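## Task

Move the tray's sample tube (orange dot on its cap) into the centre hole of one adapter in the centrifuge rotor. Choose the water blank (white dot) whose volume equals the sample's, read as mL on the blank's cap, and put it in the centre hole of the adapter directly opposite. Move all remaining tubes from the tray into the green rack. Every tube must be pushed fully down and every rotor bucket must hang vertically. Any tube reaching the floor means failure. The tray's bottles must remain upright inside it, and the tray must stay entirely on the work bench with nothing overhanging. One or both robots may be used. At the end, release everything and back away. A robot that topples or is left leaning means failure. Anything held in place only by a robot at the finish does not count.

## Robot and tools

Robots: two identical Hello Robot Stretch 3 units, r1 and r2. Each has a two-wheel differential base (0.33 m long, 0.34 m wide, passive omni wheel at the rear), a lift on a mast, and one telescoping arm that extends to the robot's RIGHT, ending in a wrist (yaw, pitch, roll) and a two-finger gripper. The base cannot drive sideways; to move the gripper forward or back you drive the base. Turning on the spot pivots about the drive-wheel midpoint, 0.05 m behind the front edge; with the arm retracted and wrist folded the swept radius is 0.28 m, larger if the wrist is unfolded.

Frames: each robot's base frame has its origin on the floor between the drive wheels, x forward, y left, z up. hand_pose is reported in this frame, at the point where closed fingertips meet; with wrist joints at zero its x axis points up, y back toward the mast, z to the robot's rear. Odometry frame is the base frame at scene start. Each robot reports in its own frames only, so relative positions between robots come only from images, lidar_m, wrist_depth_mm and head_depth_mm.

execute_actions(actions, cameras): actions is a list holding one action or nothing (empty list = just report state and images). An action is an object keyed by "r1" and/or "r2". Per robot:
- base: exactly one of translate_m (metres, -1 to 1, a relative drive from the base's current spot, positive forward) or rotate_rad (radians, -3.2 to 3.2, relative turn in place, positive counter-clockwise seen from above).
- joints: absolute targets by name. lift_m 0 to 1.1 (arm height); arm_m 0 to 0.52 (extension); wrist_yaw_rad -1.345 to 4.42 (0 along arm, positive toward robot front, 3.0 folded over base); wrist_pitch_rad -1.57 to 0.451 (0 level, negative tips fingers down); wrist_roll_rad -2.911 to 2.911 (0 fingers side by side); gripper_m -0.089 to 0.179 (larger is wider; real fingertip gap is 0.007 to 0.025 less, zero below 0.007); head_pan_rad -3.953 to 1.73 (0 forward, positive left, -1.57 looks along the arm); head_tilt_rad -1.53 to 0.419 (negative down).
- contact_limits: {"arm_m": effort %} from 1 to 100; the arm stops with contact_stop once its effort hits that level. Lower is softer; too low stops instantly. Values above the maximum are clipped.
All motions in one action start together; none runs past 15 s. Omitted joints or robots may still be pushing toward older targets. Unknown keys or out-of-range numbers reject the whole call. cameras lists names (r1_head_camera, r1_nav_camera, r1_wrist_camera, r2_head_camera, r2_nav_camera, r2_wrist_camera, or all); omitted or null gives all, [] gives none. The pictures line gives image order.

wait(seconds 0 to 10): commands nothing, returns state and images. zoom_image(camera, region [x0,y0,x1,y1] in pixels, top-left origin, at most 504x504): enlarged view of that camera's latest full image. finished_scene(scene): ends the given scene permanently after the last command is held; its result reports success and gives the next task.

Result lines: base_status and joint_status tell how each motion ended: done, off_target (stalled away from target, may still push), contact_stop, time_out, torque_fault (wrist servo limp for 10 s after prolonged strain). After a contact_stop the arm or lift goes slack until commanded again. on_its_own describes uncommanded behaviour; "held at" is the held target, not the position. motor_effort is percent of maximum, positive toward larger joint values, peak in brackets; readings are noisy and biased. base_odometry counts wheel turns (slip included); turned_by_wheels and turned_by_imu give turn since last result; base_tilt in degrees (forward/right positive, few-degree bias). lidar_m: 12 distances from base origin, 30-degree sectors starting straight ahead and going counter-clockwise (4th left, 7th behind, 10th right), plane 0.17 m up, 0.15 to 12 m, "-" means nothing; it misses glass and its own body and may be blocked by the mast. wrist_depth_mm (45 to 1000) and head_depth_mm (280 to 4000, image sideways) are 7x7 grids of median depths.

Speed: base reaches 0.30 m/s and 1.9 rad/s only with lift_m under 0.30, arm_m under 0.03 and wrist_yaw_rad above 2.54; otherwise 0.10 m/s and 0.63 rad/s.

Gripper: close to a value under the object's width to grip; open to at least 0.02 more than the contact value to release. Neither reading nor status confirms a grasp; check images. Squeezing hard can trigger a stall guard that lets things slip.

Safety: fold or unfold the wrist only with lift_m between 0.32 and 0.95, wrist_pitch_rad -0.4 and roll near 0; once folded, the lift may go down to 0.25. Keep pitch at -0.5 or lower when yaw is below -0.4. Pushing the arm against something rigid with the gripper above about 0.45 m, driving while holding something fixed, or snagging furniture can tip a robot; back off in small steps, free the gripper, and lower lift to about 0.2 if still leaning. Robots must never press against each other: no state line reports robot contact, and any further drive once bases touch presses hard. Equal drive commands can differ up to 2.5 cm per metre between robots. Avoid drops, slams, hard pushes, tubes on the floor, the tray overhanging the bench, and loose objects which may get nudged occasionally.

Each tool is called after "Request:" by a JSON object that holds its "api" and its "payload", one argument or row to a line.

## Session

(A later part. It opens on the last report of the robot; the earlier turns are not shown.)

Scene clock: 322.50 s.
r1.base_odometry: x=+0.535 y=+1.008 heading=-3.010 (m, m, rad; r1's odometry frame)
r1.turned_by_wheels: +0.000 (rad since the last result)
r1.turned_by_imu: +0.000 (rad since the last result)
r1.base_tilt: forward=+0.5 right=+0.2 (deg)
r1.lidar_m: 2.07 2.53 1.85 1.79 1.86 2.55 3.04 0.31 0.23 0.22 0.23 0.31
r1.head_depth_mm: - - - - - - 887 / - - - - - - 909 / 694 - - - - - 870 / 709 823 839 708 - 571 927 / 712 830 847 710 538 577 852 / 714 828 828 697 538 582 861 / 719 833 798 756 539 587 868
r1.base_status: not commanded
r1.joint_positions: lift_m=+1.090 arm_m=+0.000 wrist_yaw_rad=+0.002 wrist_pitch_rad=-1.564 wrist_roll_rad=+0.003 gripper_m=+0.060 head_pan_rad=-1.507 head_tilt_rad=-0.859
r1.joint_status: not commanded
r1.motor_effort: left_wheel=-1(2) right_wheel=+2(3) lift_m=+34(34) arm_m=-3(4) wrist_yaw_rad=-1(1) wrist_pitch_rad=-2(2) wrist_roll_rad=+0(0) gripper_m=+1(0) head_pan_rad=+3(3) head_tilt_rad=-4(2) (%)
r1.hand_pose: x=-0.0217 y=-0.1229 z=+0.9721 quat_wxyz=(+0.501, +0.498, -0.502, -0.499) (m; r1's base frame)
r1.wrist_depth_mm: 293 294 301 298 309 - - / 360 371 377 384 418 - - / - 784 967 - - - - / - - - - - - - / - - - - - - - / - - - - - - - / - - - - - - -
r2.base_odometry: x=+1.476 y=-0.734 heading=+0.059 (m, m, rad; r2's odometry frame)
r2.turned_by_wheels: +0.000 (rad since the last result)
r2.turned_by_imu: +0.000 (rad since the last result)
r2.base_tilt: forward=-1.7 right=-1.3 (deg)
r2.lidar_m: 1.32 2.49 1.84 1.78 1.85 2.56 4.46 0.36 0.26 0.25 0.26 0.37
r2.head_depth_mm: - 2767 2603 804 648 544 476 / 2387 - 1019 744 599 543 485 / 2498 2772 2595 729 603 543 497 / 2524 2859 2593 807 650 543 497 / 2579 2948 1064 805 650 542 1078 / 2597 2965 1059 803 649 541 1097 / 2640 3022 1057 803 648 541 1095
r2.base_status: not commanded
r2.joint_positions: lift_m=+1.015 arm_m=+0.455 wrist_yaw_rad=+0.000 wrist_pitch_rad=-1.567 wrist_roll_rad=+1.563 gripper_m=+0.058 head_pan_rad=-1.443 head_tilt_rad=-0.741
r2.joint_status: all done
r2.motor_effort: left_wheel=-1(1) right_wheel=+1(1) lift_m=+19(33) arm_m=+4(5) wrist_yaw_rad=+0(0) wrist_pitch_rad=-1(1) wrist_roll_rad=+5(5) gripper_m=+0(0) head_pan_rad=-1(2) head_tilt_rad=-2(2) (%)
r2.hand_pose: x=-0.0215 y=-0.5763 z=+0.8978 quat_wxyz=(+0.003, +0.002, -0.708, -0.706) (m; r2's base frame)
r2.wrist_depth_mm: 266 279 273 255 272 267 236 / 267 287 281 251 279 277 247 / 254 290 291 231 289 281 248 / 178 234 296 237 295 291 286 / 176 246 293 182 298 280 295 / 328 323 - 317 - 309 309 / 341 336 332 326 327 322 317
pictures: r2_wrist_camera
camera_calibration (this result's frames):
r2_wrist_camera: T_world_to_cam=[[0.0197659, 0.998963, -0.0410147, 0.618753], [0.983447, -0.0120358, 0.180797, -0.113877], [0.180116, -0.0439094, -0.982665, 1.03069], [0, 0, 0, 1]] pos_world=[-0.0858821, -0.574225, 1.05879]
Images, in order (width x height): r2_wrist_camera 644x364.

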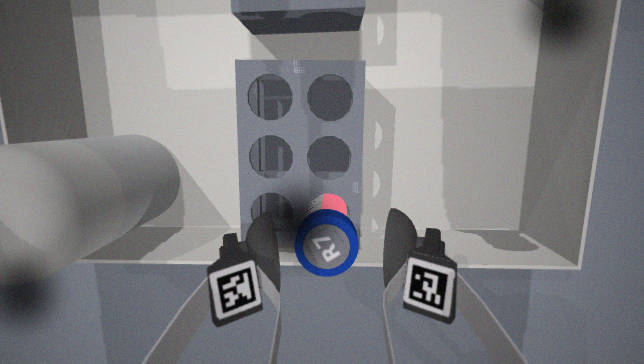

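Request:
{"api": "execute_actions", "payload": {
  "actions": [
    {"r2":{"joints":{"lift_m":0.983}}}
  ],
  "cameras": []
}}

Request:
{"api": "execute_actions", "payload": {
  "actions": [
    {"r2":{"joints":{"gripper_m":0.02}}}
  ],
  "cameras": []
}}

Request:
{"api": "execute_actions", "payload": {
  "actions": [
    {"r2":{"joints":{"lift_m":1.097}}}
  ],
  "cameras": ["r2_wrist_camera"]
}}

Request:
{"api": "execute_actions", "payload": {
  "actions": [
    {"r2":{"base":{"translate_m":-0.559},"joints":{"arm_m":0.45,"wrist_roll_rad":0}}}
  ],
  "cameras": []
}}

Request:
{"api": "execute_actions", "payload": {
  "actions": [
    {"r2":{"joints":{"lift_m":1.05}}}
  ],
  "cameras": ["r2_wrist_camera"]
}}

Scene clock: 328.67 s.
r1.base_odometry: x=+0.535 y=+1.008 heading=-3.010 (m, m, rad; r1's odometry frame)
r1.turned_by_wheels: +0.000 (rad since the last result)
r1.turned_by_imu: -0.001 (rad since the last result)
r1.base_tilt: forward=+0.5 right=+0.2 (deg)
r1.lidar_m: 2.06 2.53 1.86 1.79 1.85 2.55 3.04 0.31 0.23 0.22 0.23 0.31
r1.head_depth_mm: - - - - - - 892 / - - - - - - 906 / 695 - - - - - 875 / 710 826 842 710 - 569 926 / 713 826 842 706 537 578 854 / 714 829 831 696 538 584 857 / 715 834 797 759 537 585 870
r1.base_status: not commanded
r1.joint_positions: lift_m=+1.090 arm_m=+0.000 wrist_yaw_rad=+0.002 wrist_pitch_rad=-1.564 wrist_roll_rad=+0.003 gripper_m=+0.060 head_pan_rad=-1.507 head_tilt_rad=-0.859
r1.joint_status: not commanded
r1.motor_effort: left_wheel=-1(2) right_wheel=+2(3) lift_m=+34(34) arm_m=-4(3) wrist_yaw_rad=-1(1) wrist_pitch_rad=-2(2) wrist_roll_rad=+0(0) gripper_m=+0(1) head_pan_rad=+3(3) head_tilt_rad=-4(2) (%)
r1.hand_pose: x=-0.0217 y=-0.1229 z=+0.9721 quat_wxyz=(+0.501, +0.498, -0.502, -0.499) (m; r1's base frame)
r1.wrist_depth_mm: 290 295 295 303 307 - - / 363 370 376 383 420 - - / - 781 992 - - - - / - - - - - - - / - - - - - - - / - - - - - - - / - - - - - - -
r2.base_odometry: x=+1.476 y=-0.734 heading=+0.059 (m, m, rad; r2's odometry frame)
r2.turned_by_wheels: +0.000 (rad since the last result)
r2.turned_by_imu: +0.001 (rad since the last result)
r2.base_tilt: forward=-1.6 right=-1.4 (deg)
r2.lidar_m: 1.33 2.49 1.84 1.78 1.85 2.56 4.45 0.36 0.26 0.25 0.26 0.37
r2.head_depth_mm: 2358 2814 2484 805 648 543 476 / 2408 - 852 746 601 545 485 / 2495 2815 1815 733 605 543 496 / 2521 2867 2609 806 650 542 496 / 2574 2898 1064 804 650 543 1076 / 2600 2939 1062 806 647 541 1096 / 2638 2994 1057 804 648 542 1096
r2.base_status: not commanded
r2.joint_positions: lift_m=+0.983 arm_m=+0.455 wrist_yaw_rad=+0.000 wrist_pitch_rad=-1.567 wrist_roll_rad=+1.563 gripper_m=+0.058 head_pan_rad=-1.443 head_tilt_rad=-0.741
r2.joint_status: all done
r2.motor_effort: left_wheel=-1(1) right_wheel=+1(1) lift_m=+19(17) arm_m=+4(4) wrist_yaw_rad=+0(0) wrist_pitch_rad=-1(1) wrist_roll_rad=+4(4) gripper_m=+0(0) head_pan_rad=-1(1) head_tilt_rad=-2(3) (%)
r2.hand_pose: x=-0.0215 y=-0.5763 z=+0.8657 quat_wxyz=(+0.003, +0.002, -0.708, -0.706) (m; r2's base frame)
r2.wrist_depth_mm: 248 248 245 243 242 239 210 / 251 255 249 194 247 245 211 / 254 259 257 199 253 251 210 / 177 236 259 206 262 257 210 / 173 247 269 208 268 265 222 / 293 229 - 151 - 229 273 / 299 296 294 295 289 281 284
pictures: none
No camera images: the call's "cameras" was empty. Leave "cameras" out to get every camera's image.

Scene clock: 329.53 s.
r1.base_odometry: x=+0.535 y=+1.008 heading=-3.010 (m, m, rad; r1's odometry frame)
r1.turned_by_wheels: +0.000 (rad since the last result)
r1.turned_by_imu: +0.000 (rad since the last result)
r1.base_tilt: forward=+0.6 right=+0.2 (deg)
r1.lidar_m: 2.07 2.53 1.85 1.79 1.86 2.54 3.05 0.31 0.23 0.22 0.23 0.31
r1.head_depth_mm: - - - - - - 892 / - - - - - - 909 / 694 - - - - - 872 / 712 830 836 707 - 569 926 / 712 832 843 706 539 580 851 / 713 831 833 694 537 584 856 / 716 830 793 760 539 587 869
r1.base_status: not commanded
r1.joint_positions: lift_m=+1.090 arm_m=+0.000 wrist_yaw_rad=+0.002 wrist_pitch_rad=-1.564 wrist_roll_rad=+0.003 gripper_m=+0.060 head_pan_rad=-1.507 head_tilt_rad=-0.859
r1.joint_status: not commanded
r1.motor_effort: left_wheel=-2(2) right_wheel=+3(2) lift_m=+33(33) arm_m=-4(3) wrist_yaw_rad=-1(1) wrist_pitch_rad=-2(2) wrist_roll_rad=+1(0) gripper_m=-1(0) head_pan_rad=+3(3) head_tilt_rad=-4(4) (%)
r1.hand_pose: x=-0.0217 y=-0.1229 z=+0.9721 quat_wxyz=(+0.501, +0.498, -0.502, -0.499) (m; r1's base frame)
r1.wrist_depth_mm: 291 295 297 302 309 - - / 363 368 378 384 420 - - / - 788 - - - - - / - - - - - - - / - - - - - - - / - - - - - - - / - - - - - - -
r2.base_odometry: x=+1.476 y=-0.734 heading=+0.059 (m, m, rad; r2's odometry frame)
r2.turned_by_wheels: +0.000 (rad since the last result)
r2.turned_by_imu: +0.000 (rad since the last result)
r2.base_tilt: forward=-1.6 right=-1.2 (deg)
r2.lidar_m: 1.32 2.49 1.84 1.78 1.85 2.55 4.46 0.36 0.26 0.25 0.27 0.37
r2.head_depth_mm: 2355 2843 2508 806 647 544 476 / 2378 - 856 744 599 544 486 / 2483 2824 1804 733 605 543 497 / 2538 2871 2605 806 649 543 497 / 2580 2942 1061 804 648 542 1077 / 2588 2956 1059 804 648 542 1097 / 2638 3010 1059 803 648 542 1097
r2.base_status: not commanded
r2.joint_positions: lift_m=+0.983 arm_m=+0.455 wrist_yaw_rad=+0.000 wrist_pitch_rad=-1.567 wrist_roll_rad=+1.563 gripper_m=+0.020 head_pan_rad=-1.443 head_tilt_rad=-0.741
r2.joint_status: all done
r2.motor_effort: left_wheel=-1(1) right_wheel=+1(1) lift_m=+19(19) arm_m=+5(4) wrist_yaw_rad=+0(1) wrist_pitch_rad=-1(1) wrist_roll_rad=+4(5) gripper_m=-7(81) head_pan_rad=-2(2) head_tilt_rad=-3(3) (%)
r2.hand_pose: x=-0.0215 y=-0.5763 z=+0.8657 quat_wxyz=(+0.003, +0.002, -0.708, -0.706) (m; r2's base frame)
r2.wrist_depth_mm: 248 248 245 244 241 239 212 / 254 254 248 193 247 246 211 / 255 261 256 200 254 253 211 / 177 236 260 205 262 260 210 / 173 247 266 168 268 265 221 / 296 228 229 148 - 229 273 / 300 296 293 293 290 287 284
pictures: none
No camera images: the call's "cameras" was empty. Leave "cameras" out to get every camera's image.

Scene clock: 331.40 s.
r1.base_odometry: x=+0.535 y=+1.008 heading=-3.010 (m, m, rad; r1's odometry frame)
r1.turned_by_wheels: +0.000 (rad since the last result)
r1.turned_by_imu: +0.000 (rad since the last result)
r1.base_tilt: forward=+0.5 right=+0.2 (deg)
r1.lidar_m: 2.07 2.54 1.86 1.79 1.85 2.55 3.04 0.31 0.23 0.22 0.23 0.31
r1.head_depth_mm: - - - - - - 890 / - - - - - - 902 / 695 - - - - - 876 / 710 826 841 707 - 569 926 / 709 830 845 707 537 579 856 / 714 834 828 699 538 585 860 / 718 836 796 759 538 587 868
r1.base_status: not commanded
r1.joint_positions: lift_m=+1.090 arm_m=+0.000 wrist_yaw_rad=+0.002 wrist_pitch_rad=-1.564 wrist_roll_rad=+0.003 gripper_m=+0.060 head_pan_rad=-1.507 head_tilt_rad=-0.859
r1.joint_status: not commanded
r1.motor_effort: left_wheel=-1(1) right_wheel=+3(3) lift_m=+34(34) arm_m=-4(3) wrist_yaw_rad=-1(1) wrist_pitch_rad=-2(2) wrist_roll_rad=+0(1) gripper_m=+1(1) head_pan_rad=+3(2) head_tilt_rad=-4(4) (%)
r1.hand_pose: x=-0.0217 y=-0.1229 z=+0.9721 quat_wxyz=(+0.501, +0.498, -0.502, -0.499) (m; r1's base frame)
r1.wrist_depth_mm: 291 295 296 302 306 - - / 361 365 376 382 421 - - / - 782 985 - - - - / - - - - - - - / - - - - - - - / - - - - - - - / - - - - - - -
r2.base_odometry: x=+1.476 y=-0.734 heading=+0.059 (m, m, rad; r2's odometry frame)
r2.turned_by_wheels: +0.000 (rad since the last result)
r2.turned_by_imu: +0.000 (rad since the last result)
r2.base_tilt: forward=-1.8 right=-1.4 (deg)
r2.lidar_m: 1.32 2.49 1.84 1.78 1.85 2.56 4.47 0.36 0.26 0.25 0.26 0.37
r2.head_depth_mm: 2470 2821 2621 805 649 544 476 / - 2805 1019 745 599 542 487 / 2493 2836 2588 736 604 543 497 / 2557 2897 2588 807 648 543 496 / 2569 2898 1059 806 648 543 1075 / 2621 2964 1059 804 648 542 1095 / 2649 3014 1056 804 647 541 1094
r2.base_status: not commanded
r2.joint_positions: lift_m=+1.097 arm_m=+0.455 wrist_yaw_rad=+0.000 wrist_pitch_rad=-1.567 wrist_roll_rad=+1.563 gripper_m=+0.020 head_pan_rad=-1.443 head_tilt_rad=-0.741
r2.joint_status: all done
r2.motor_effort: left_wheel=-1(1) right_wheel=+1(1) lift_m=+34(36) arm_m=+4(4) wrist_yaw_rad=+0(1) wrist_pitch_rad=-1(1) wrist_roll_rad=+4(4) gripper_m=-7(8) head_pan_rad=-1(1) head_tilt_rad=-4(4) (%)
r2.hand_pose: x=-0.0215 y=-0.5763 z=+0.9790 quat_wxyz=(+0.003, +0.002, -0.708, -0.706) (m; r2's base frame)
r2.wrist_depth_mm: 357 352 351 330 349 341 342 / 369 363 362 353 357 348 351 / 379 329 370 356 367 361 360 / 239 246 380 324 375 371 367 / 407 400 353 169 353 384 381 / 424 414 405 148 - 396 395 / 431 429 424 419 417 406 404
pictures: r2_wrist_camera
camera_calibration (this result's frames):
r2_wrist_camera: T_world_to_cam=[[0.0197976, 0.99896, -0.0410661, 0.622148], [0.983446, -0.0120578, 0.180798, -0.128574], [0.180115, -0.0439657, -0.982663, 1.11046], [0, 0, 0, 1]] pos_world=[-0.085882, -0.574229, 1.14]
Images, in order (width x height): r2_wrist_camera 644x364.

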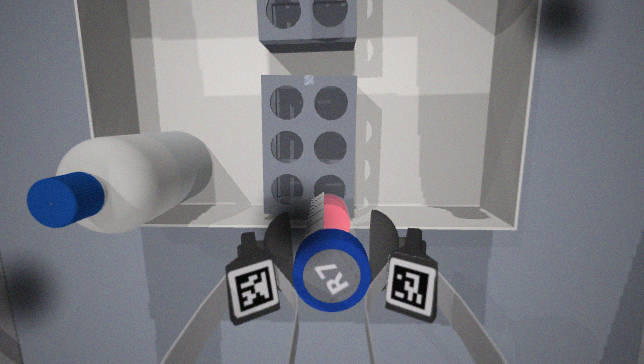

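Scene clock: 338.07 s.
r1.base_odometry: x=+0.535 y=+1.008 heading=-3.010 (m, m, rad; r1's odometry frame)
r1.turned_by_wheels: +0.000 (rad since the last result)
r1.turned_by_imu: -0.001 (rad since the last result)
r1.base_tilt: forward=+0.5 right=+0.3 (deg)
r1.lidar_m: 2.07 2.53 1.85 1.79 1.85 2.55 3.05 0.31 0.23 0.22 0.23 0.31
r1.head_depth_mm: - - - - - - 888 / - - - - - - 903 / 697 - - - - - 869 / 712 826 843 706 - 570 927 / 712 826 842 707 537 581 851 / 715 832 831 696 538 584 861 / 716 831 796 756 540 587 866
r1.base_status: not commanded
r1.joint_positions: lift_m=+1.090 arm_m=+0.000 wrist_yaw_rad=+0.002 wrist_pitch_rad=-1.564 wrist_roll_rad=+0.003 gripper_m=+0.060 head_pan_rad=-1.507 head_tilt_rad=-0.859
r1.joint_status: not commanded
r1.motor_effort: left_wheel=-1(1) right_wheel=+2(3) lift_m=+34(34) arm_m=-4(4) wrist_yaw_rad=-1(1) wrist_pitch_rad=-2(2) wrist_roll_rad=+1(1) gripper_m=+1(1) head_pan_rad=+3(3) head_tilt_rad=-3(2) (%)
r1.hand_pose: x=-0.0217 y=-0.1229 z=+0.9721 quat_wxyz=(+0.501, +0.498, -0.502, -0.499) (m; r1's base frame)
r1.wrist_depth_mm: 291 294 298 302 308 - - / 359 368 381 386 418 - - / - 788 992 - - - - / - - - - - - - / - - - - - - - / - - - - - - - / - - - - - - -
r2.base_odometry: x=+0.918 y=-0.767 heading=+0.059 (m, m, rad; r2's odometry frame)
r2.turned_by_wheels: +0.000 (rad since the last result)
r2.turned_by_imu: +0.005 (rad since the last result)
r2.base_tilt: forward=-1.7 right=-1.3 (deg)
r2.lidar_m: 1.02 2.50 1.85 1.78 1.85 2.57 3.90 0.35 0.25 0.25 0.26 0.36
r2.head_depth_mm: 2476 2692 2621 806 650 543 476 / - 2877 2618 692 650 544 476 / 2498 2830 2572 740 650 543 486 / 2520 2875 2607 808 649 543 496 / 2582 2905 1064 804 649 542 497 / 2603 2933 1063 761 649 542 1078 / 2636 3025 1057 727 613 542 1094
r2.base_status: done
r2.joint_positions: lift_m=+1.097 arm_m=+0.450 wrist_yaw_rad=+0.000 wrist_pitch_rad=-1.567 wrist_roll_rad=+0.007 gripper_m=+0.020 head_pan_rad=-1.443 head_tilt_rad=-0.741
r2.joint_status: all done
r2.motor_effort: left_wheel=-2(7) right_wheel=+2(4) lift_m=+34(34) arm_m=-6(6) wrist_yaw_rad=+1(0) wrist_pitch_rad=-1(1) wrist_roll_rad=-4(5) gripper_m=-7(7) head_pan_rad=-1(2) head_tilt_rad=-4(3) (%)
r2.hand_pose: x=-0.0216 y=-0.5723 z=+0.9790 quat_wxyz=(+0.499, +0.497, -0.502, -0.501) (m; r2's base frame)
r2.wrist_depth_mm: 349 357 353 351 348 349 346 / 356 365 367 362 365 359 355 / 352 377 377 366 343 367 366 / 351 390 382 327 316 379 377 / 360 398 398 170 393 385 387 / 360 409 407 148 - 397 399 / 363 420 419 417 408 411 412
pictures: none
No camera images: the call's "cameras" was empty. Leave "cameras" out to get every camera's image.

Scene clock: 339.33 s.
r1.base_odometry: x=+0.535 y=+1.008 heading=-3.010 (m, m, rad; r1's odometry frame)
r1.turned_by_wheels: +0.000 (rad since the last result)
r1.turned_by_imu: +0.000 (rad since the last result)
r1.base_tilt: forward=+0.6 right=+0.2 (deg)
r1.lidar_m: 2.07 2.54 1.85 1.79 1.86 2.55 3.04 0.31 0.23 0.22 0.23 0.31
r1.head_depth_mm: - - - - - - 892 / - - - - - - 902 / 694 - - - - - 871 / 712 828 838 708 - 572 929 / 710 831 841 707 538 578 851 / 715 832 831 694 537 584 859 / 715 834 798 760 538 588 870
r1.base_status: not commanded
r1.joint_positions: lift_m=+1.090 arm_m=+0.000 wrist_yaw_rad=+0.002 wrist_pitch_rad=-1.564 wrist_roll_rad=+0.003 gripper_m=+0.060 head_pan_rad=-1.507 head_tilt_rad=-0.859
r1.joint_status: not commanded
r1.motor_effort: left_wheel=-2(2) right_wheel=+3(3) lift_m=+34(34) arm_m=-3(3) wrist_yaw_rad=-1(1) wrist_pitch_rad=-2(2) wrist_roll_rad=+0(1) gripper_m=+0(0) head_pan_rad=+2(3) head_tilt_rad=-3(4) (%)
r1.hand_pose: x=-0.0217 y=-0.1229 z=+0.9721 quat_wxyz=(+0.501, +0.498, -0.502, -0.499) (m; r1's base frame)
r1.wrist_depth_mm: 292 294 299 302 306 - - / 362 366 376 386 416 - - / - 786 979 - - - - / - - - - - - - / - - - - - - - / - - - - - - - / - - - - - - -
r2.base_odometry: x=+0.918 y=-0.767 heading=+0.059 (m, m, rad; r2's odometry frame)
r2.turned_by_wheels: +0.000 (rad since the last result)
r2.turned_by_imu: +0.000 (rad since the last result)
r2.base_tilt: forward=-1.7 right=-1.3 (deg)
r2.lidar_m: 1.02 2.49 1.85 1.78 1.86 2.57 3.90 0.35 0.26 0.25 0.26 0.36
r2.head_depth_mm: - 2713 2621 809 651 544 476 / - 2756 2599 691 650 544 476 / 2488 2742 2613 731 650 543 486 / 2538 2862 2599 807 650 544 496 / 2562 2909 1062 806 649 543 495 / 2603 2951 1059 759 647 543 1078 / 2642 3031 1057 729 614 542 1095
r2.base_status: not commanded
r2.joint_positions: lift_m=+1.050 arm_m=+0.450 wrist_yaw_rad=+0.000 wrist_pitch_rad=-1.567 wrist_roll_rad=+0.007 gripper_m=+0.020 head_pan_rad=-1.443 head_tilt_rad=-0.741
r2.joint_status: all done
r2.motor_effort: left_wheel=-1(2) right_wheel=+2(1) lift_m=+19(32) arm_m=-6(6) wrist_yaw_rad=+0(0) wrist_pitch_rad=-1(1) wrist_roll_rad=-4(4) gripper_m=-7(7) head_pan_rad=-1(2) head_tilt_rad=-3(4) (%)
r2.hand_pose: x=-0.0216 y=-0.5723 z=+0.9327 quat_wxyz=(+0.499, +0.497, -0.502, -0.501) (m; r2's base frame)
r2.wrist_depth_mm: 316 315 311 312 307 304 309 / 325 322 320 318 314 312 314 / 331 329 328 323 318 319 321 / 335 340 338 274 270 331 331 / 344 352 342 169 221 342 335 / 351 361 355 147 - 346 349 / 350 367 368 365 370 360 353
pictures: r2_wrist_camera
camera_calibration (this result's frames):
r2_wrist_camera: T_world_to_cam=[[-0.998736, 0.0341241, -0.0368956, 0.038129], [0.0270292, 0.983642, 0.178092, 0.431568], [0.0423694, 0.17687, -0.983322, 1.18925], [0, 0, 0, 1]] pos_world=[-0.0239717, -0.636151, 1.09396]
Images, in order (width x height): r2_wrist_camera 644x364.

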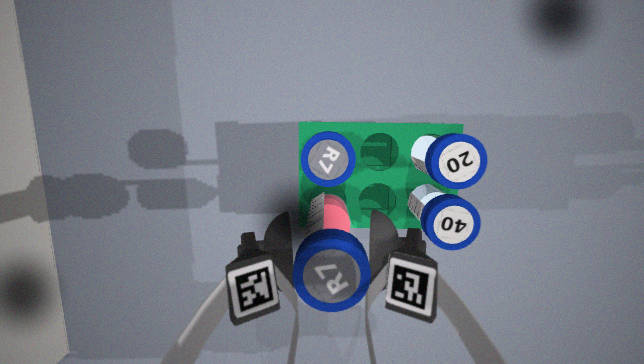

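Request:
{"api": "execute_actions", "payload": {
  "actions": [
    {"r2":{"joints":{"arm_m":0.455}}}
  ],
  "cameras": ["r2_wrist_camera"]
}}

Request:
{"api": "execute_actions", "payload": {
  "actions": [
    {"r2":{"joints":{"lift_m":0.986}}}
  ],
  "cameras": ["r2_wrist_camera"]
}}

Scene clock: 342.90 s.
r1.base_odometry: x=+0.535 y=+1.008 heading=-3.010 (m, m, rad; r1's odometry frame)
r1.turned_by_wheels: +0.000 (rad since the last result)
r1.turned_by_imu: -0.001 (rad since the last result)
r1.base_tilt: forward=+0.5 right=+0.2 (deg)
r1.lidar_m: 2.07 2.54 1.85 1.79 1.86 2.55 3.03 0.31 0.23 0.22 0.23 0.31
r1.head_depth_mm: - - - - - - 893 / - - - - - - 904 / 697 - - - - - 866 / 712 828 838 708 - 570 922 / 709 834 846 707 537 579 851 / 716 830 827 695 538 583 857 / 714 831 798 758 538 588 869
r1.base_status: not commanded
r1.joint_positions: lift_m=+1.090 arm_m=+0.000 wrist_yaw_rad=+0.002 wrist_pitch_rad=-1.564 wrist_roll_rad=+0.003 gripper_m=+0.060 head_pan_rad=-1.507 head_tilt_rad=-0.859
r1.joint_status: not commanded
r1.motor_effort: left_wheel=-1(1) right_wheel=+3(3) lift_m=+34(34) arm_m=-4(4) wrist_yaw_rad=+0(2) wrist_pitch_rad=-2(2) wrist_roll_rad=+0(0) gripper_m=+2(1) head_pan_rad=+2(2) head_tilt_rad=-3(2) (%)
r1.hand_pose: x=-0.0217 y=-0.1229 z=+0.9721 quat_wxyz=(+0.501, +0.498, -0.502, -0.499) (m; r1's base frame)
r1.wrist_depth_mm: 289 297 300 303 305 - - / 361 367 377 384 416 - - / - 790 978 - - - - / - - - - - - - / - - - - - - - / - - - - - - - / - - - - - - -
r2.base_odometry: x=+0.918 y=-0.767 heading=+0.059 (m, m, rad; r2's odometry frame)
r2.turned_by_wheels: +0.000 (rad since the last result)
r2.turned_by_imu: +0.001 (rad since the last result)
r2.base_tilt: forward=-1.7 right=-1.3 (deg)
r2.lidar_m: 1.02 2.50 1.84 1.78 1.86 2.58 3.91 0.34 0.26 0.25 0.26 0.36
r2.head_depth_mm: - 2707 2607 806 650 545 476 / - - 2620 692 649 544 477 / 2498 2773 2599 731 649 543 486 / 2540 2867 2607 806 650 543 496 / 2559 2905 1060 806 649 543 496 / 2607 2982 1058 760 649 543 1077 / 2669 3015 1057 728 614 542 1094
r2.base_status: not commanded
r2.joint_positions: lift_m=+1.050 arm_m=+0.455 wrist_yaw_rad=+0.000 wrist_pitch_rad=-1.567 wrist_roll_rad=+0.007 gripper_m=+0.020 head_pan_rad=-1.443 head_tilt_rad=-0.741
r2.joint_status: all done
r2.motor_effort: left_wheel=-2(1) right_wheel=+2(1) lift_m=+19(19) arm_m=+4(9) wrist_yaw_rad=+0(0) wrist_pitch_rad=-1(1) wrist_roll_rad=-4(4) gripper_m=-7(7) head_pan_rad=-1(2) head_tilt_rad=-4(3) (%)
r2.hand_pose: x=-0.0216 y=-0.5766 z=+0.9327 quat_wxyz=(+0.499, +0.497, -0.502, -0.501) (m; r2's base frame)
r2.wrist_depth_mm: 315 312 310 310 305 307 303 / 320 320 319 317 316 312 310 / 331 331 328 322 319 322 319 / 339 337 338 274 272 331 327 / 344 348 348 169 220 342 337 / 353 361 355 148 - 352 349 / 348 372 366 364 366 360 357
pictures: r2_wrist_camera
camera_calibration (this result's frames):
r2_wrist_camera: T_world_to_cam=[[-0.998738, 0.0340648, -0.0368954, 0.0382419], [0.0269708, 0.983644, 0.178092, 0.435813], [0.0423586, 0.176873, -0.983322, 1.19001], [0, 0, 0, 1]] pos_world=[-0.0239678, -0.640468, 1.09396]
Images, in order (width x height): r2_wrist_camera 644x364.

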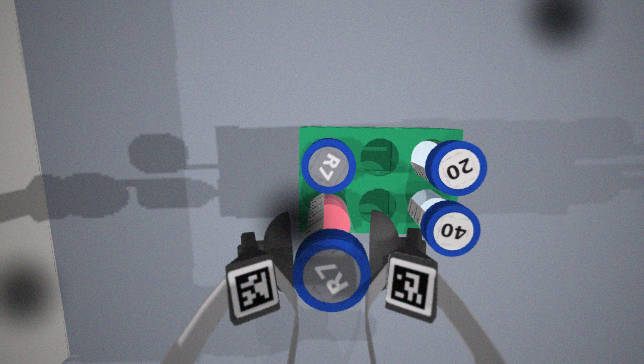

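Scene clock: 344.30 s.
r1.base_odometry: x=+0.535 y=+1.008 heading=-3.010 (m, m, rad; r1's odometry frame)
r1.turned_by_wheels: +0.000 (rad since the last result)
r1.turned_by_imu: +0.000 (rad since the last result)
r1.base_tilt: forward=+0.6 right=+0.2 (deg)
r1.lidar_m: 2.07 2.53 1.86 1.79 1.86 2.55 3.05 0.31 0.23 0.22 0.23 0.31
r1.head_depth_mm: - - - - - - 885 / - - - - - - 905 / 696 - - - - - 873 / 710 827 838 709 - 571 926 / 714 830 843 710 537 579 851 / 715 833 828 694 538 584 862 / 719 833 796 757 538 587 864
r1.base_status: not commanded
r1.joint_positions: lift_m=+1.090 arm_m=+0.000 wrist_yaw_rad=+0.002 wrist_pitch_rad=-1.564 wrist_roll_rad=+0.003 gripper_m=+0.060 head_pan_rad=-1.507 head_tilt_rad=-0.859
r1.joint_status: not commanded
r1.motor_effort: left_wheel=-1(2) right_wheel=+2(3) lift_m=+34(34) arm_m=-4(4) wrist_yaw_rad=-2(1) wrist_pitch_rad=-2(2) wrist_roll_rad=+0(0) gripper_m=+0(1) head_pan_rad=+3(3) head_tilt_rad=-3(3) (%)
r1.hand_pose: x=-0.0217 y=-0.1229 z=+0.9721 quat_wxyz=(+0.501, +0.498, -0.502, -0.499) (m; r1's base frame)
r1.wrist_depth_mm: 293 295 296 303 305 - - / 360 368 379 385 419 - - / - 784 - - - - - / - - - - - - - / - - - - - - - / - - - - - - - / - - - - - - -
r2.base_odometry: x=+0.918 y=-0.767 heading=+0.059 (m, m, rad; r2's odometry frame)
r2.turned_by_wheels: +0.000 (rad since the last result)
r2.turned_by_imu: +0.000 (rad since the last result)
r2.base_tilt: forward=-1.5 right=-1.2 (deg)
r2.lidar_m: 1.02 2.49 1.84 1.78 1.86 2.58 3.91 0.35 0.26 0.25 0.26 0.36
r2.head_depth_mm: 2316 2779 2615 809 651 544 476 / 2399 - 2501 691 651 544 477 / 2479 2791 1016 723 650 543 486 / 2536 2873 2607 803 649 543 496 / 2570 2907 1061 806 650 543 495 / 2596 2961 1060 759 647 542 1078 / 2648 3016 1062 728 612 542 1095
r2.base_status: not commanded
r2.joint_positions: lift_m=+0.986 arm_m=+0.455 wrist_yaw_rad=+0.000 wrist_pitch_rad=-1.567 wrist_roll_rad=+0.007 gripper_m=+0.020 head_pan_rad=-1.443 head_tilt_rad=-0.741
r2.joint_status: all done
r2.motor_effort: left_wheel=-2(2) right_wheel=+2(2) lift_m=+19(17) arm_m=+5(4) wrist_yaw_rad=+0(0) wrist_pitch_rad=-1(1) wrist_roll_rad=-4(5) gripper_m=-7(7) head_pan_rad=-1(2) head_tilt_rad=-4(4) (%)
r2.hand_pose: x=-0.0216 y=-0.5766 z=+0.8687 quat_wxyz=(+0.499, +0.497, -0.502, -0.501) (m; r2's base frame)
r2.wrist_depth_mm: 254 254 252 249 248 246 246 / 260 259 258 256 254 253 253 / 267 266 265 207 234 258 259 / 273 274 271 149 209 146 263 / 285 280 279 154 213 159 273 / 290 290 284 147 - 155 283 / 300 299 298 294 293 289 287
pictures: r2_wrist_camera
camera_calibration (this result's frames):
r2_wrist_camera: T_world_to_cam=[[-0.998738, 0.0340643, -0.0368954, 0.0358799], [0.0269703, 0.983644, 0.178092, 0.447215], [0.0423586, 0.176872, -0.983322, 1.12707], [0, 0, 0, 1]] pos_world=[-0.0239678, -0.64047, 1.02995]
Images, in order (width x height): r2_wrist_camera 644x364.

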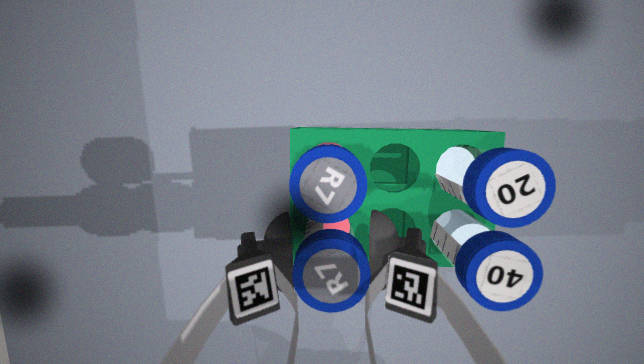

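Request:
{"api": "execute_actions", "payload": {
  "actions": [
    {"r2":{"joints":{"gripper_m":0.052}}}
  ],
  "cameras": []
}}

Request:
{"api": "execute_actions", "payload": {
  "actions": [
    {"r2":{"joints":{"lift_m":1.07}}}
  ],
  "cameras": ["r2_wrist_camera"]
}}

Request:
{"api": "execute_actions", "payload": {
  "actions": [
    {"r2":{"joints":{"arm_m":0.1}},"r1":{"joints":{"head_pan_rad":-1.8}}}
  ],
  "cameras": ["r2_head_camera","r1_head_camera"]
}}

Scene clock: 348.17 s.
r1.base_odometry: x=+0.535 y=+1.008 heading=-3.010 (m, m, rad; r1's odometry frame)
r1.turned_by_wheels: +0.000 (rad since the last result)
r1.turned_by_imu: -0.001 (rad since the last result)
r1.base_tilt: forward=+0.5 right=+0.3 (deg)
r1.lidar_m: 2.07 2.54 1.85 1.79 1.86 2.55 3.04 0.31 0.23 0.22 0.23 0.31
r1.head_depth_mm: - - - - - - 890 / - - - - - - 902 / 694 - - - - - 872 / 710 828 838 710 - 571 926 / 715 829 847 706 539 579 848 / 713 829 830 695 537 585 863 / 717 834 797 758 539 589 870
r1.base_status: not commanded
r1.joint_positions: lift_m=+1.090 arm_m=+0.000 wrist_yaw_rad=+0.002 wrist_pitch_rad=-1.564 wrist_roll_rad=+0.003 gripper_m=+0.060 head_pan_rad=-1.507 head_tilt_rad=-0.859
r1.joint_status: not commanded
r1.motor_effort: left_wheel=-1(2) right_wheel=+3(3) lift_m=+34(34) arm_m=-4(3) wrist_yaw_rad=-1(1) wrist_pitch_rad=-2(2) wrist_roll_rad=+0(0) gripper_m=+1(1) head_pan_rad=+3(3) head_tilt_rad=-3(5) (%)
r1.hand_pose: x=-0.0217 y=-0.1229 z=+0.9721 quat_wxyz=(+0.501, +0.498, -0.502, -0.499) (m; r1's base frame)
r1.wrist_depth_mm: 291 295 297 304 303 - - / 361 370 379 390 417 - - / - 786 1000 - - - - / - - - - - - - / - - - - - - - / - - - - - - - / - - - - - - -
r2.base_odometry: x=+0.918 y=-0.767 heading=+0.059 (m, m, rad; r2's odometry frame)
r2.turned_by_wheels: +0.000 (rad since the last result)
r2.turned_by_imu: +0.001 (rad since the last result)
r2.base_tilt: forward=-1.7 right=-1.3 (deg)
r2.lidar_m: 1.02 2.49 1.84 1.78 1.86 2.58 3.90 0.35 0.25 0.25 0.26 0.36
r2.head_depth_mm: 2337 2748 2616 808 651 544 476 / 2389 - 2504 691 651 544 476 / 2487 2800 1814 724 650 544 486 / 2519 2861 2618 806 650 543 496 / 2534 2932 1061 805 648 543 495 / 2603 2955 1064 761 649 542 1075 / 2626 3021 1062 731 613 541 1095
r2.base_status: not commanded
r2.joint_positions: lift_m=+0.986 arm_m=+0.455 wrist_yaw_rad=+0.000 wrist_pitch_rad=-1.567 wrist_roll_rad=+0.007 gripper_m=+0.052 head_pan_rad=-1.443 head_tilt_rad=-0.741
r2.joint_status: all done
r2.motor_effort: left_wheel=-1(2) right_wheel=+2(2) lift_m=+19(19) arm_m=+4(4) wrist_yaw_rad=+1(1) wrist_pitch_rad=-1(1) wrist_roll_rad=-4(5) gripper_m=+0(76) head_pan_rad=-1(2) head_tilt_rad=-5(3) (%)
r2.hand_pose: x=-0.0216 y=-0.5766 z=+0.8687 quat_wxyz=(+0.499, +0.497, -0.502, -0.501) (m; r2's base frame)
r2.wrist_depth_mm: 251 251 250 249 248 247 245 / 259 258 259 258 255 252 253 / 269 265 264 207 236 259 257 / 275 273 274 147 211 146 263 / 284 283 276 193 211 159 273 / 292 292 289 156 - 154 280 / 300 297 295 294 290 290 289
pictures: none
No camera images: the call's "cameras" was empty. Leave "cameras" out to get every camera's image.

Scene clock: 349.77 s.
r1.base_odometry: x=+0.535 y=+1.008 heading=-3.010 (m, m, rad; r1's odometry frame)
r1.turned_by_wheels: +0.000 (rad since the last result)
r1.turned_by_imu: +0.000 (rad since the last result)
r1.base_tilt: forward=+0.5 right=+0.2 (deg)
r1.lidar_m: 2.07 2.53 1.86 1.79 1.86 2.55 3.04 0.31 0.23 0.22 0.23 0.31
r1.head_depth_mm: - - - - - - 889 / - - - - - - 907 / 695 - - - - - 874 / 710 823 842 707 - 572 925 / 712 827 842 709 538 577 847 / 714 835 829 695 537 585 859 / 716 832 801 757 538 588 870
r1.base_status: not commanded
r1.joint_positions: lift_m=+1.090 arm_m=+0.000 wrist_yaw_rad=+0.002 wrist_pitch_rad=-1.564 wrist_roll_rad=+0.003 gripper_m=+0.060 head_pan_rad=-1.507 head_tilt_rad=-0.859
r1.joint_status: not commanded
r1.motor_effort: left_wheel=-2(2) right_wheel=+3(3) lift_m=+34(34) arm_m=-4(4) wrist_yaw_rad=-2(2) wrist_pitch_rad=-2(2) wrist_roll_rad=+0(0) gripper_m=+0(1) head_pan_rad=+2(4) head_tilt_rad=-4(3) (%)
r1.hand_pose: x=-0.0217 y=-0.1229 z=+0.9721 quat_wxyz=(+0.501, +0.498, -0.502, -0.499) (m; r1's base frame)
r1.wrist_depth_mm: 291 294 296 299 307 - - / 360 365 377 384 418 - - / - 788 - - - - - / - - - - - - - / - - - - - - - / - - - - - - - / - - - - - - -
r2.base_odometry: x=+0.918 y=-0.767 heading=+0.059 (m, m, rad; r2's odometry frame)
r2.turned_by_wheels: +0.000 (rad since the last result)
r2.turned_by_imu: +0.000 (rad since the last result)
r2.base_tilt: forward=-1.8 right=-1.3 (deg)
r2.lidar_m: 1.02 2.49 1.84 1.79 1.85 2.57 3.90 0.35 0.26 0.25 0.26 0.36
r2.head_depth_mm: 2522 2754 2629 809 650 543 476 / - 2802 2596 692 651 544 476 / 2495 2834 2619 731 651 545 486 / 2536 2827 2594 803 649 544 496 / 2566 2905 1059 807 650 543 497 / 2589 2973 1056 761 648 542 1079 / 2666 2996 1058 730 613 541 1093
r2.base_status: not commanded
r2.joint_positions: lift_m=+1.070 arm_m=+0.455 wrist_yaw_rad=+0.000 wrist_pitch_rad=-1.567 wrist_roll_rad=+0.007 gripper_m=+0.052 head_pan_rad=-1.443 head_tilt_rad=-0.741
r2.joint_status: all done
r2.motor_effort: left_wheel=-1(1) right_wheel=+2(2) lift_m=+34(35) arm_m=+4(5) wrist_yaw_rad=+1(1) wrist_pitch_rad=-1(1) wrist_roll_rad=-5(4) gripper_m=+0(0) head_pan_rad=-1(2) head_tilt_rad=-3(4) (%)
r2.hand_pose: x=-0.0216 y=-0.5766 z=+0.9520 quat_wxyz=(+0.499, +0.497, -0.502, -0.501) (m; r2's base frame)
r2.wrist_depth_mm: 331 333 330 329 324 321 321 / 341 339 337 336 336 330 329 / 349 349 348 340 321 338 339 / 348 357 354 296 289 347 346 / 352 369 365 367 297 361 357 / 353 379 377 373 - 368 369 / 353 395 392 382 379 380 379
pictures: r2_wrist_camera
camera_calibration (this result's frames):
r2_wrist_camera: T_world_to_cam=[[-0.998738, 0.0340647, -0.0368954, 0.0389516], [0.0269708, 0.983644, 0.178092, 0.432391], [0.0423586, 0.176872, -0.983322, 1.20892], [0, 0, 0, 1]] pos_world=[-0.0239678, -0.640471, 1.11319]
Images, in order (width x height): r2_wrist_camera 644x364.

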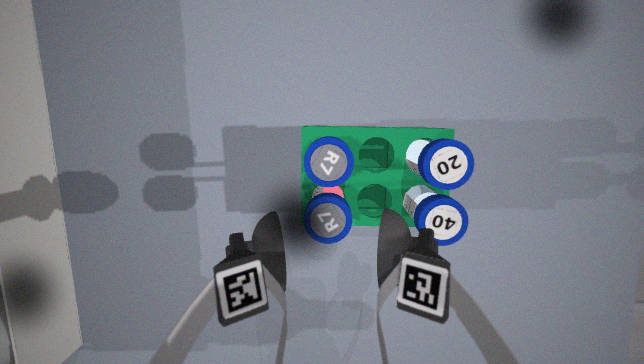

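Scene clock: 353.60 s.
r1.base_odometry: x=+0.535 y=+1.008 heading=-3.010 (m, m, rad; r1's odometry frame)
r1.turned_by_wheels: +0.000 (rad since the last result)
r1.turned_by_imu: -0.001 (rad since the last result)
r1.base_tilt: forward=+0.5 right=+0.2 (deg)
r1.lidar_m: 2.07 2.53 1.85 1.79 1.86 2.55 3.04 0.31 0.23 0.22 0.23 0.31
r1.head_depth_mm: - - - 1681 1471 1255 1126 / - - - 1678 1436 737 1091 / - - - 1736 - - 978 / - - - - - - 859 / - - - - - - 848 / - - - - 521 544 714 / 665 794 820 691 610 524 652
r1.base_status: not commanded
r1.joint_positions: lift_m=+1.090 arm_m=+0.000 wrist_yaw_rad=+0.002 wrist_pitch_rad=-1.564 wrist_roll_rad=+0.003 gripper_m=+0.060 head_pan_rad=-1.793 head_tilt_rad=-0.859
r1.joint_status: all done
r1.motor_effort: left_wheel=-2(2) right_wheel=+3(2) lift_m=+34(34) arm_m=-4(3) wrist_yaw_rad=-1(0) wrist_pitch_rad=-2(2) wrist_roll_rad=+0(0) gripper_m=+1(1) head_pan_rad=-4(22) head_tilt_rad=-3(4) (%)
r1.hand_pose: x=-0.0217 y=-0.1229 z=+0.9721 quat_wxyz=(+0.501, +0.498, -0.502, -0.499) (m; r1's base frame)
r1.wrist_depth_mm: 289 296 298 302 305 - - / 363 366 375 383 419 - - / - 786 976 - - - - / - - - - - - - / - - - - - - - / - - - - - - - / - - - - - - -
r2.base_odometry: x=+0.918 y=-0.767 heading=+0.059 (m, m, rad; r2's odometry frame)
r2.turned_by_wheels: +0.000 (rad since the last result)
r2.turned_by_imu: +0.001 (rad since the last result)
r2.base_tilt: forward=-1.7 right=-1.3 (deg)
r2.lidar_m: 1.02 2.49 1.84 1.78 1.86 2.57 3.91 0.35 0.25 0.25 0.26 0.36
r2.head_depth_mm: - - - - 632 537 476 / 2427 - - - 601 544 476 / 2491 2836 2719 834 615 531 486 / 2541 2863 2611 805 650 531 496 / 2539 2914 1060 807 647 543 495 / 2598 2980 1061 761 649 543 1074 / 2619 2987 1060 730 613 541 1095
r2.base_status: not commanded
r2.joint_positions: lift_m=+1.070 arm_m=+0.100 wrist_yaw_rad=+0.000 wrist_pitch_rad=-1.567 wrist_roll_rad=+0.005 gripper_m=+0.052 head_pan_rad=-1.443 head_tilt_rad=-0.741
r2.joint_status: all done
r2.motor_effort: left_wheel=-1(2) right_wheel=+2(2) lift_m=+34(33) arm_m=-6(9) wrist_yaw_rad=-1(0) wrist_pitch_rad=-1(1) wrist_roll_rad=-3(4) gripper_m=+0(0) head_pan_rad=-1(2) head_tilt_rad=-3(4) (%)
r2.hand_pose: x=-0.0216 y=-0.2223 z=+0.9520 quat_wxyz=(+0.500, +0.498, -0.502, -0.500) (m; r2's base frame)
r2.wrist_depth_mm: 332 332 332 330 324 324 321 / 342 340 337 338 335 332 333 / 353 353 346 348 345 338 343 / 360 361 357 354 351 347 349 / - - - - - - - / - - - - - - - / - - - - - - -
pictures: r1_head_camera (sideways: a quarter turn clockwise sets it upright), r2_head_camera (sideways: a quarter turn clockwise sets it upright)
camera_calibration (this result's frames):
r1_head_camera: T_world_to_cam=[[0.174547, 0.741721, -0.647598, 0.864501], [0.970052, -0.242362, -0.0161289, 0.00799661], [-0.168916, -0.625388, -0.761812, 0.952273], [0, 0, 0, 1]] pos_world=[0.00220083, -0.0437404, 1.28543]
r2_head_camera: T_world_to_cam=[[-0.084096, 0.63387, -0.768854, 1.01692], [0.990453, 0.137752, 0.00523333, -0.0105138], [0.109228, -0.761074, -0.639403, 0.786829], [0, 0, 0, 1]] pos_world=[0.00998852, -0.0443134, 1.28502]
Images, in order (width x height): r1_head_camera 896x504, r2_head_camera 896x504.

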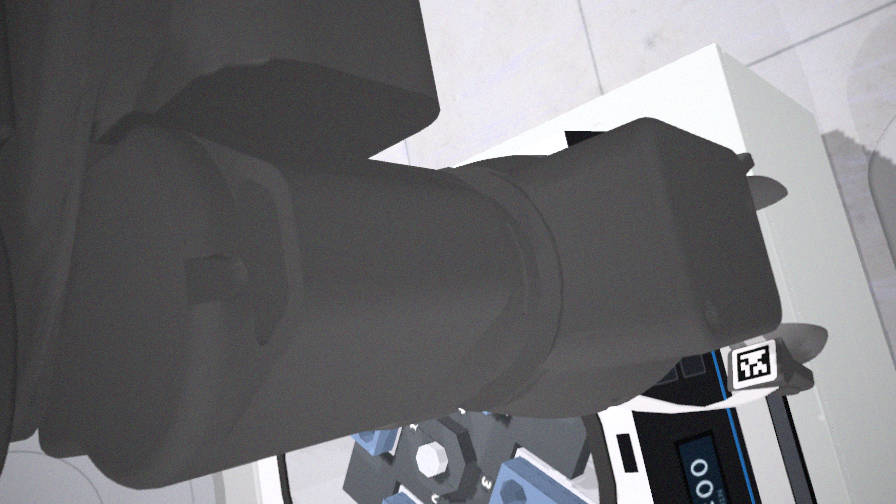

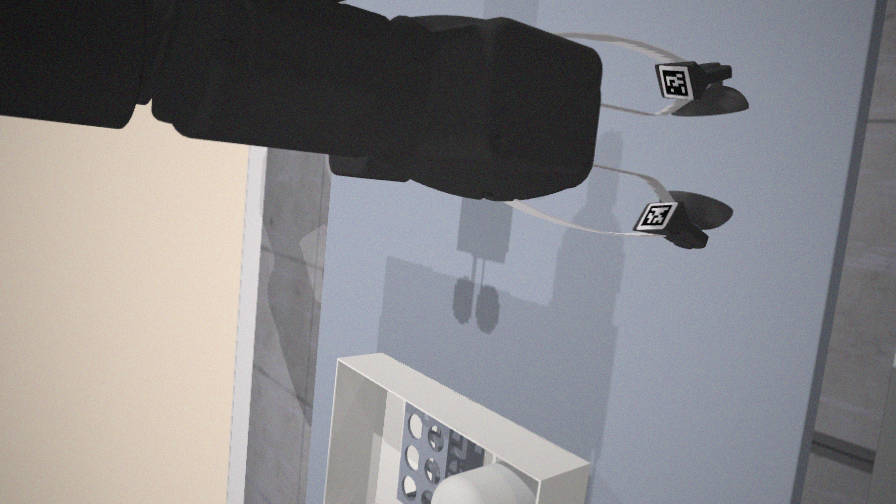

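Request:
{"api": "finished_scene", "payload": {
  "scene": 2
}}

The scene is finished: the task was done.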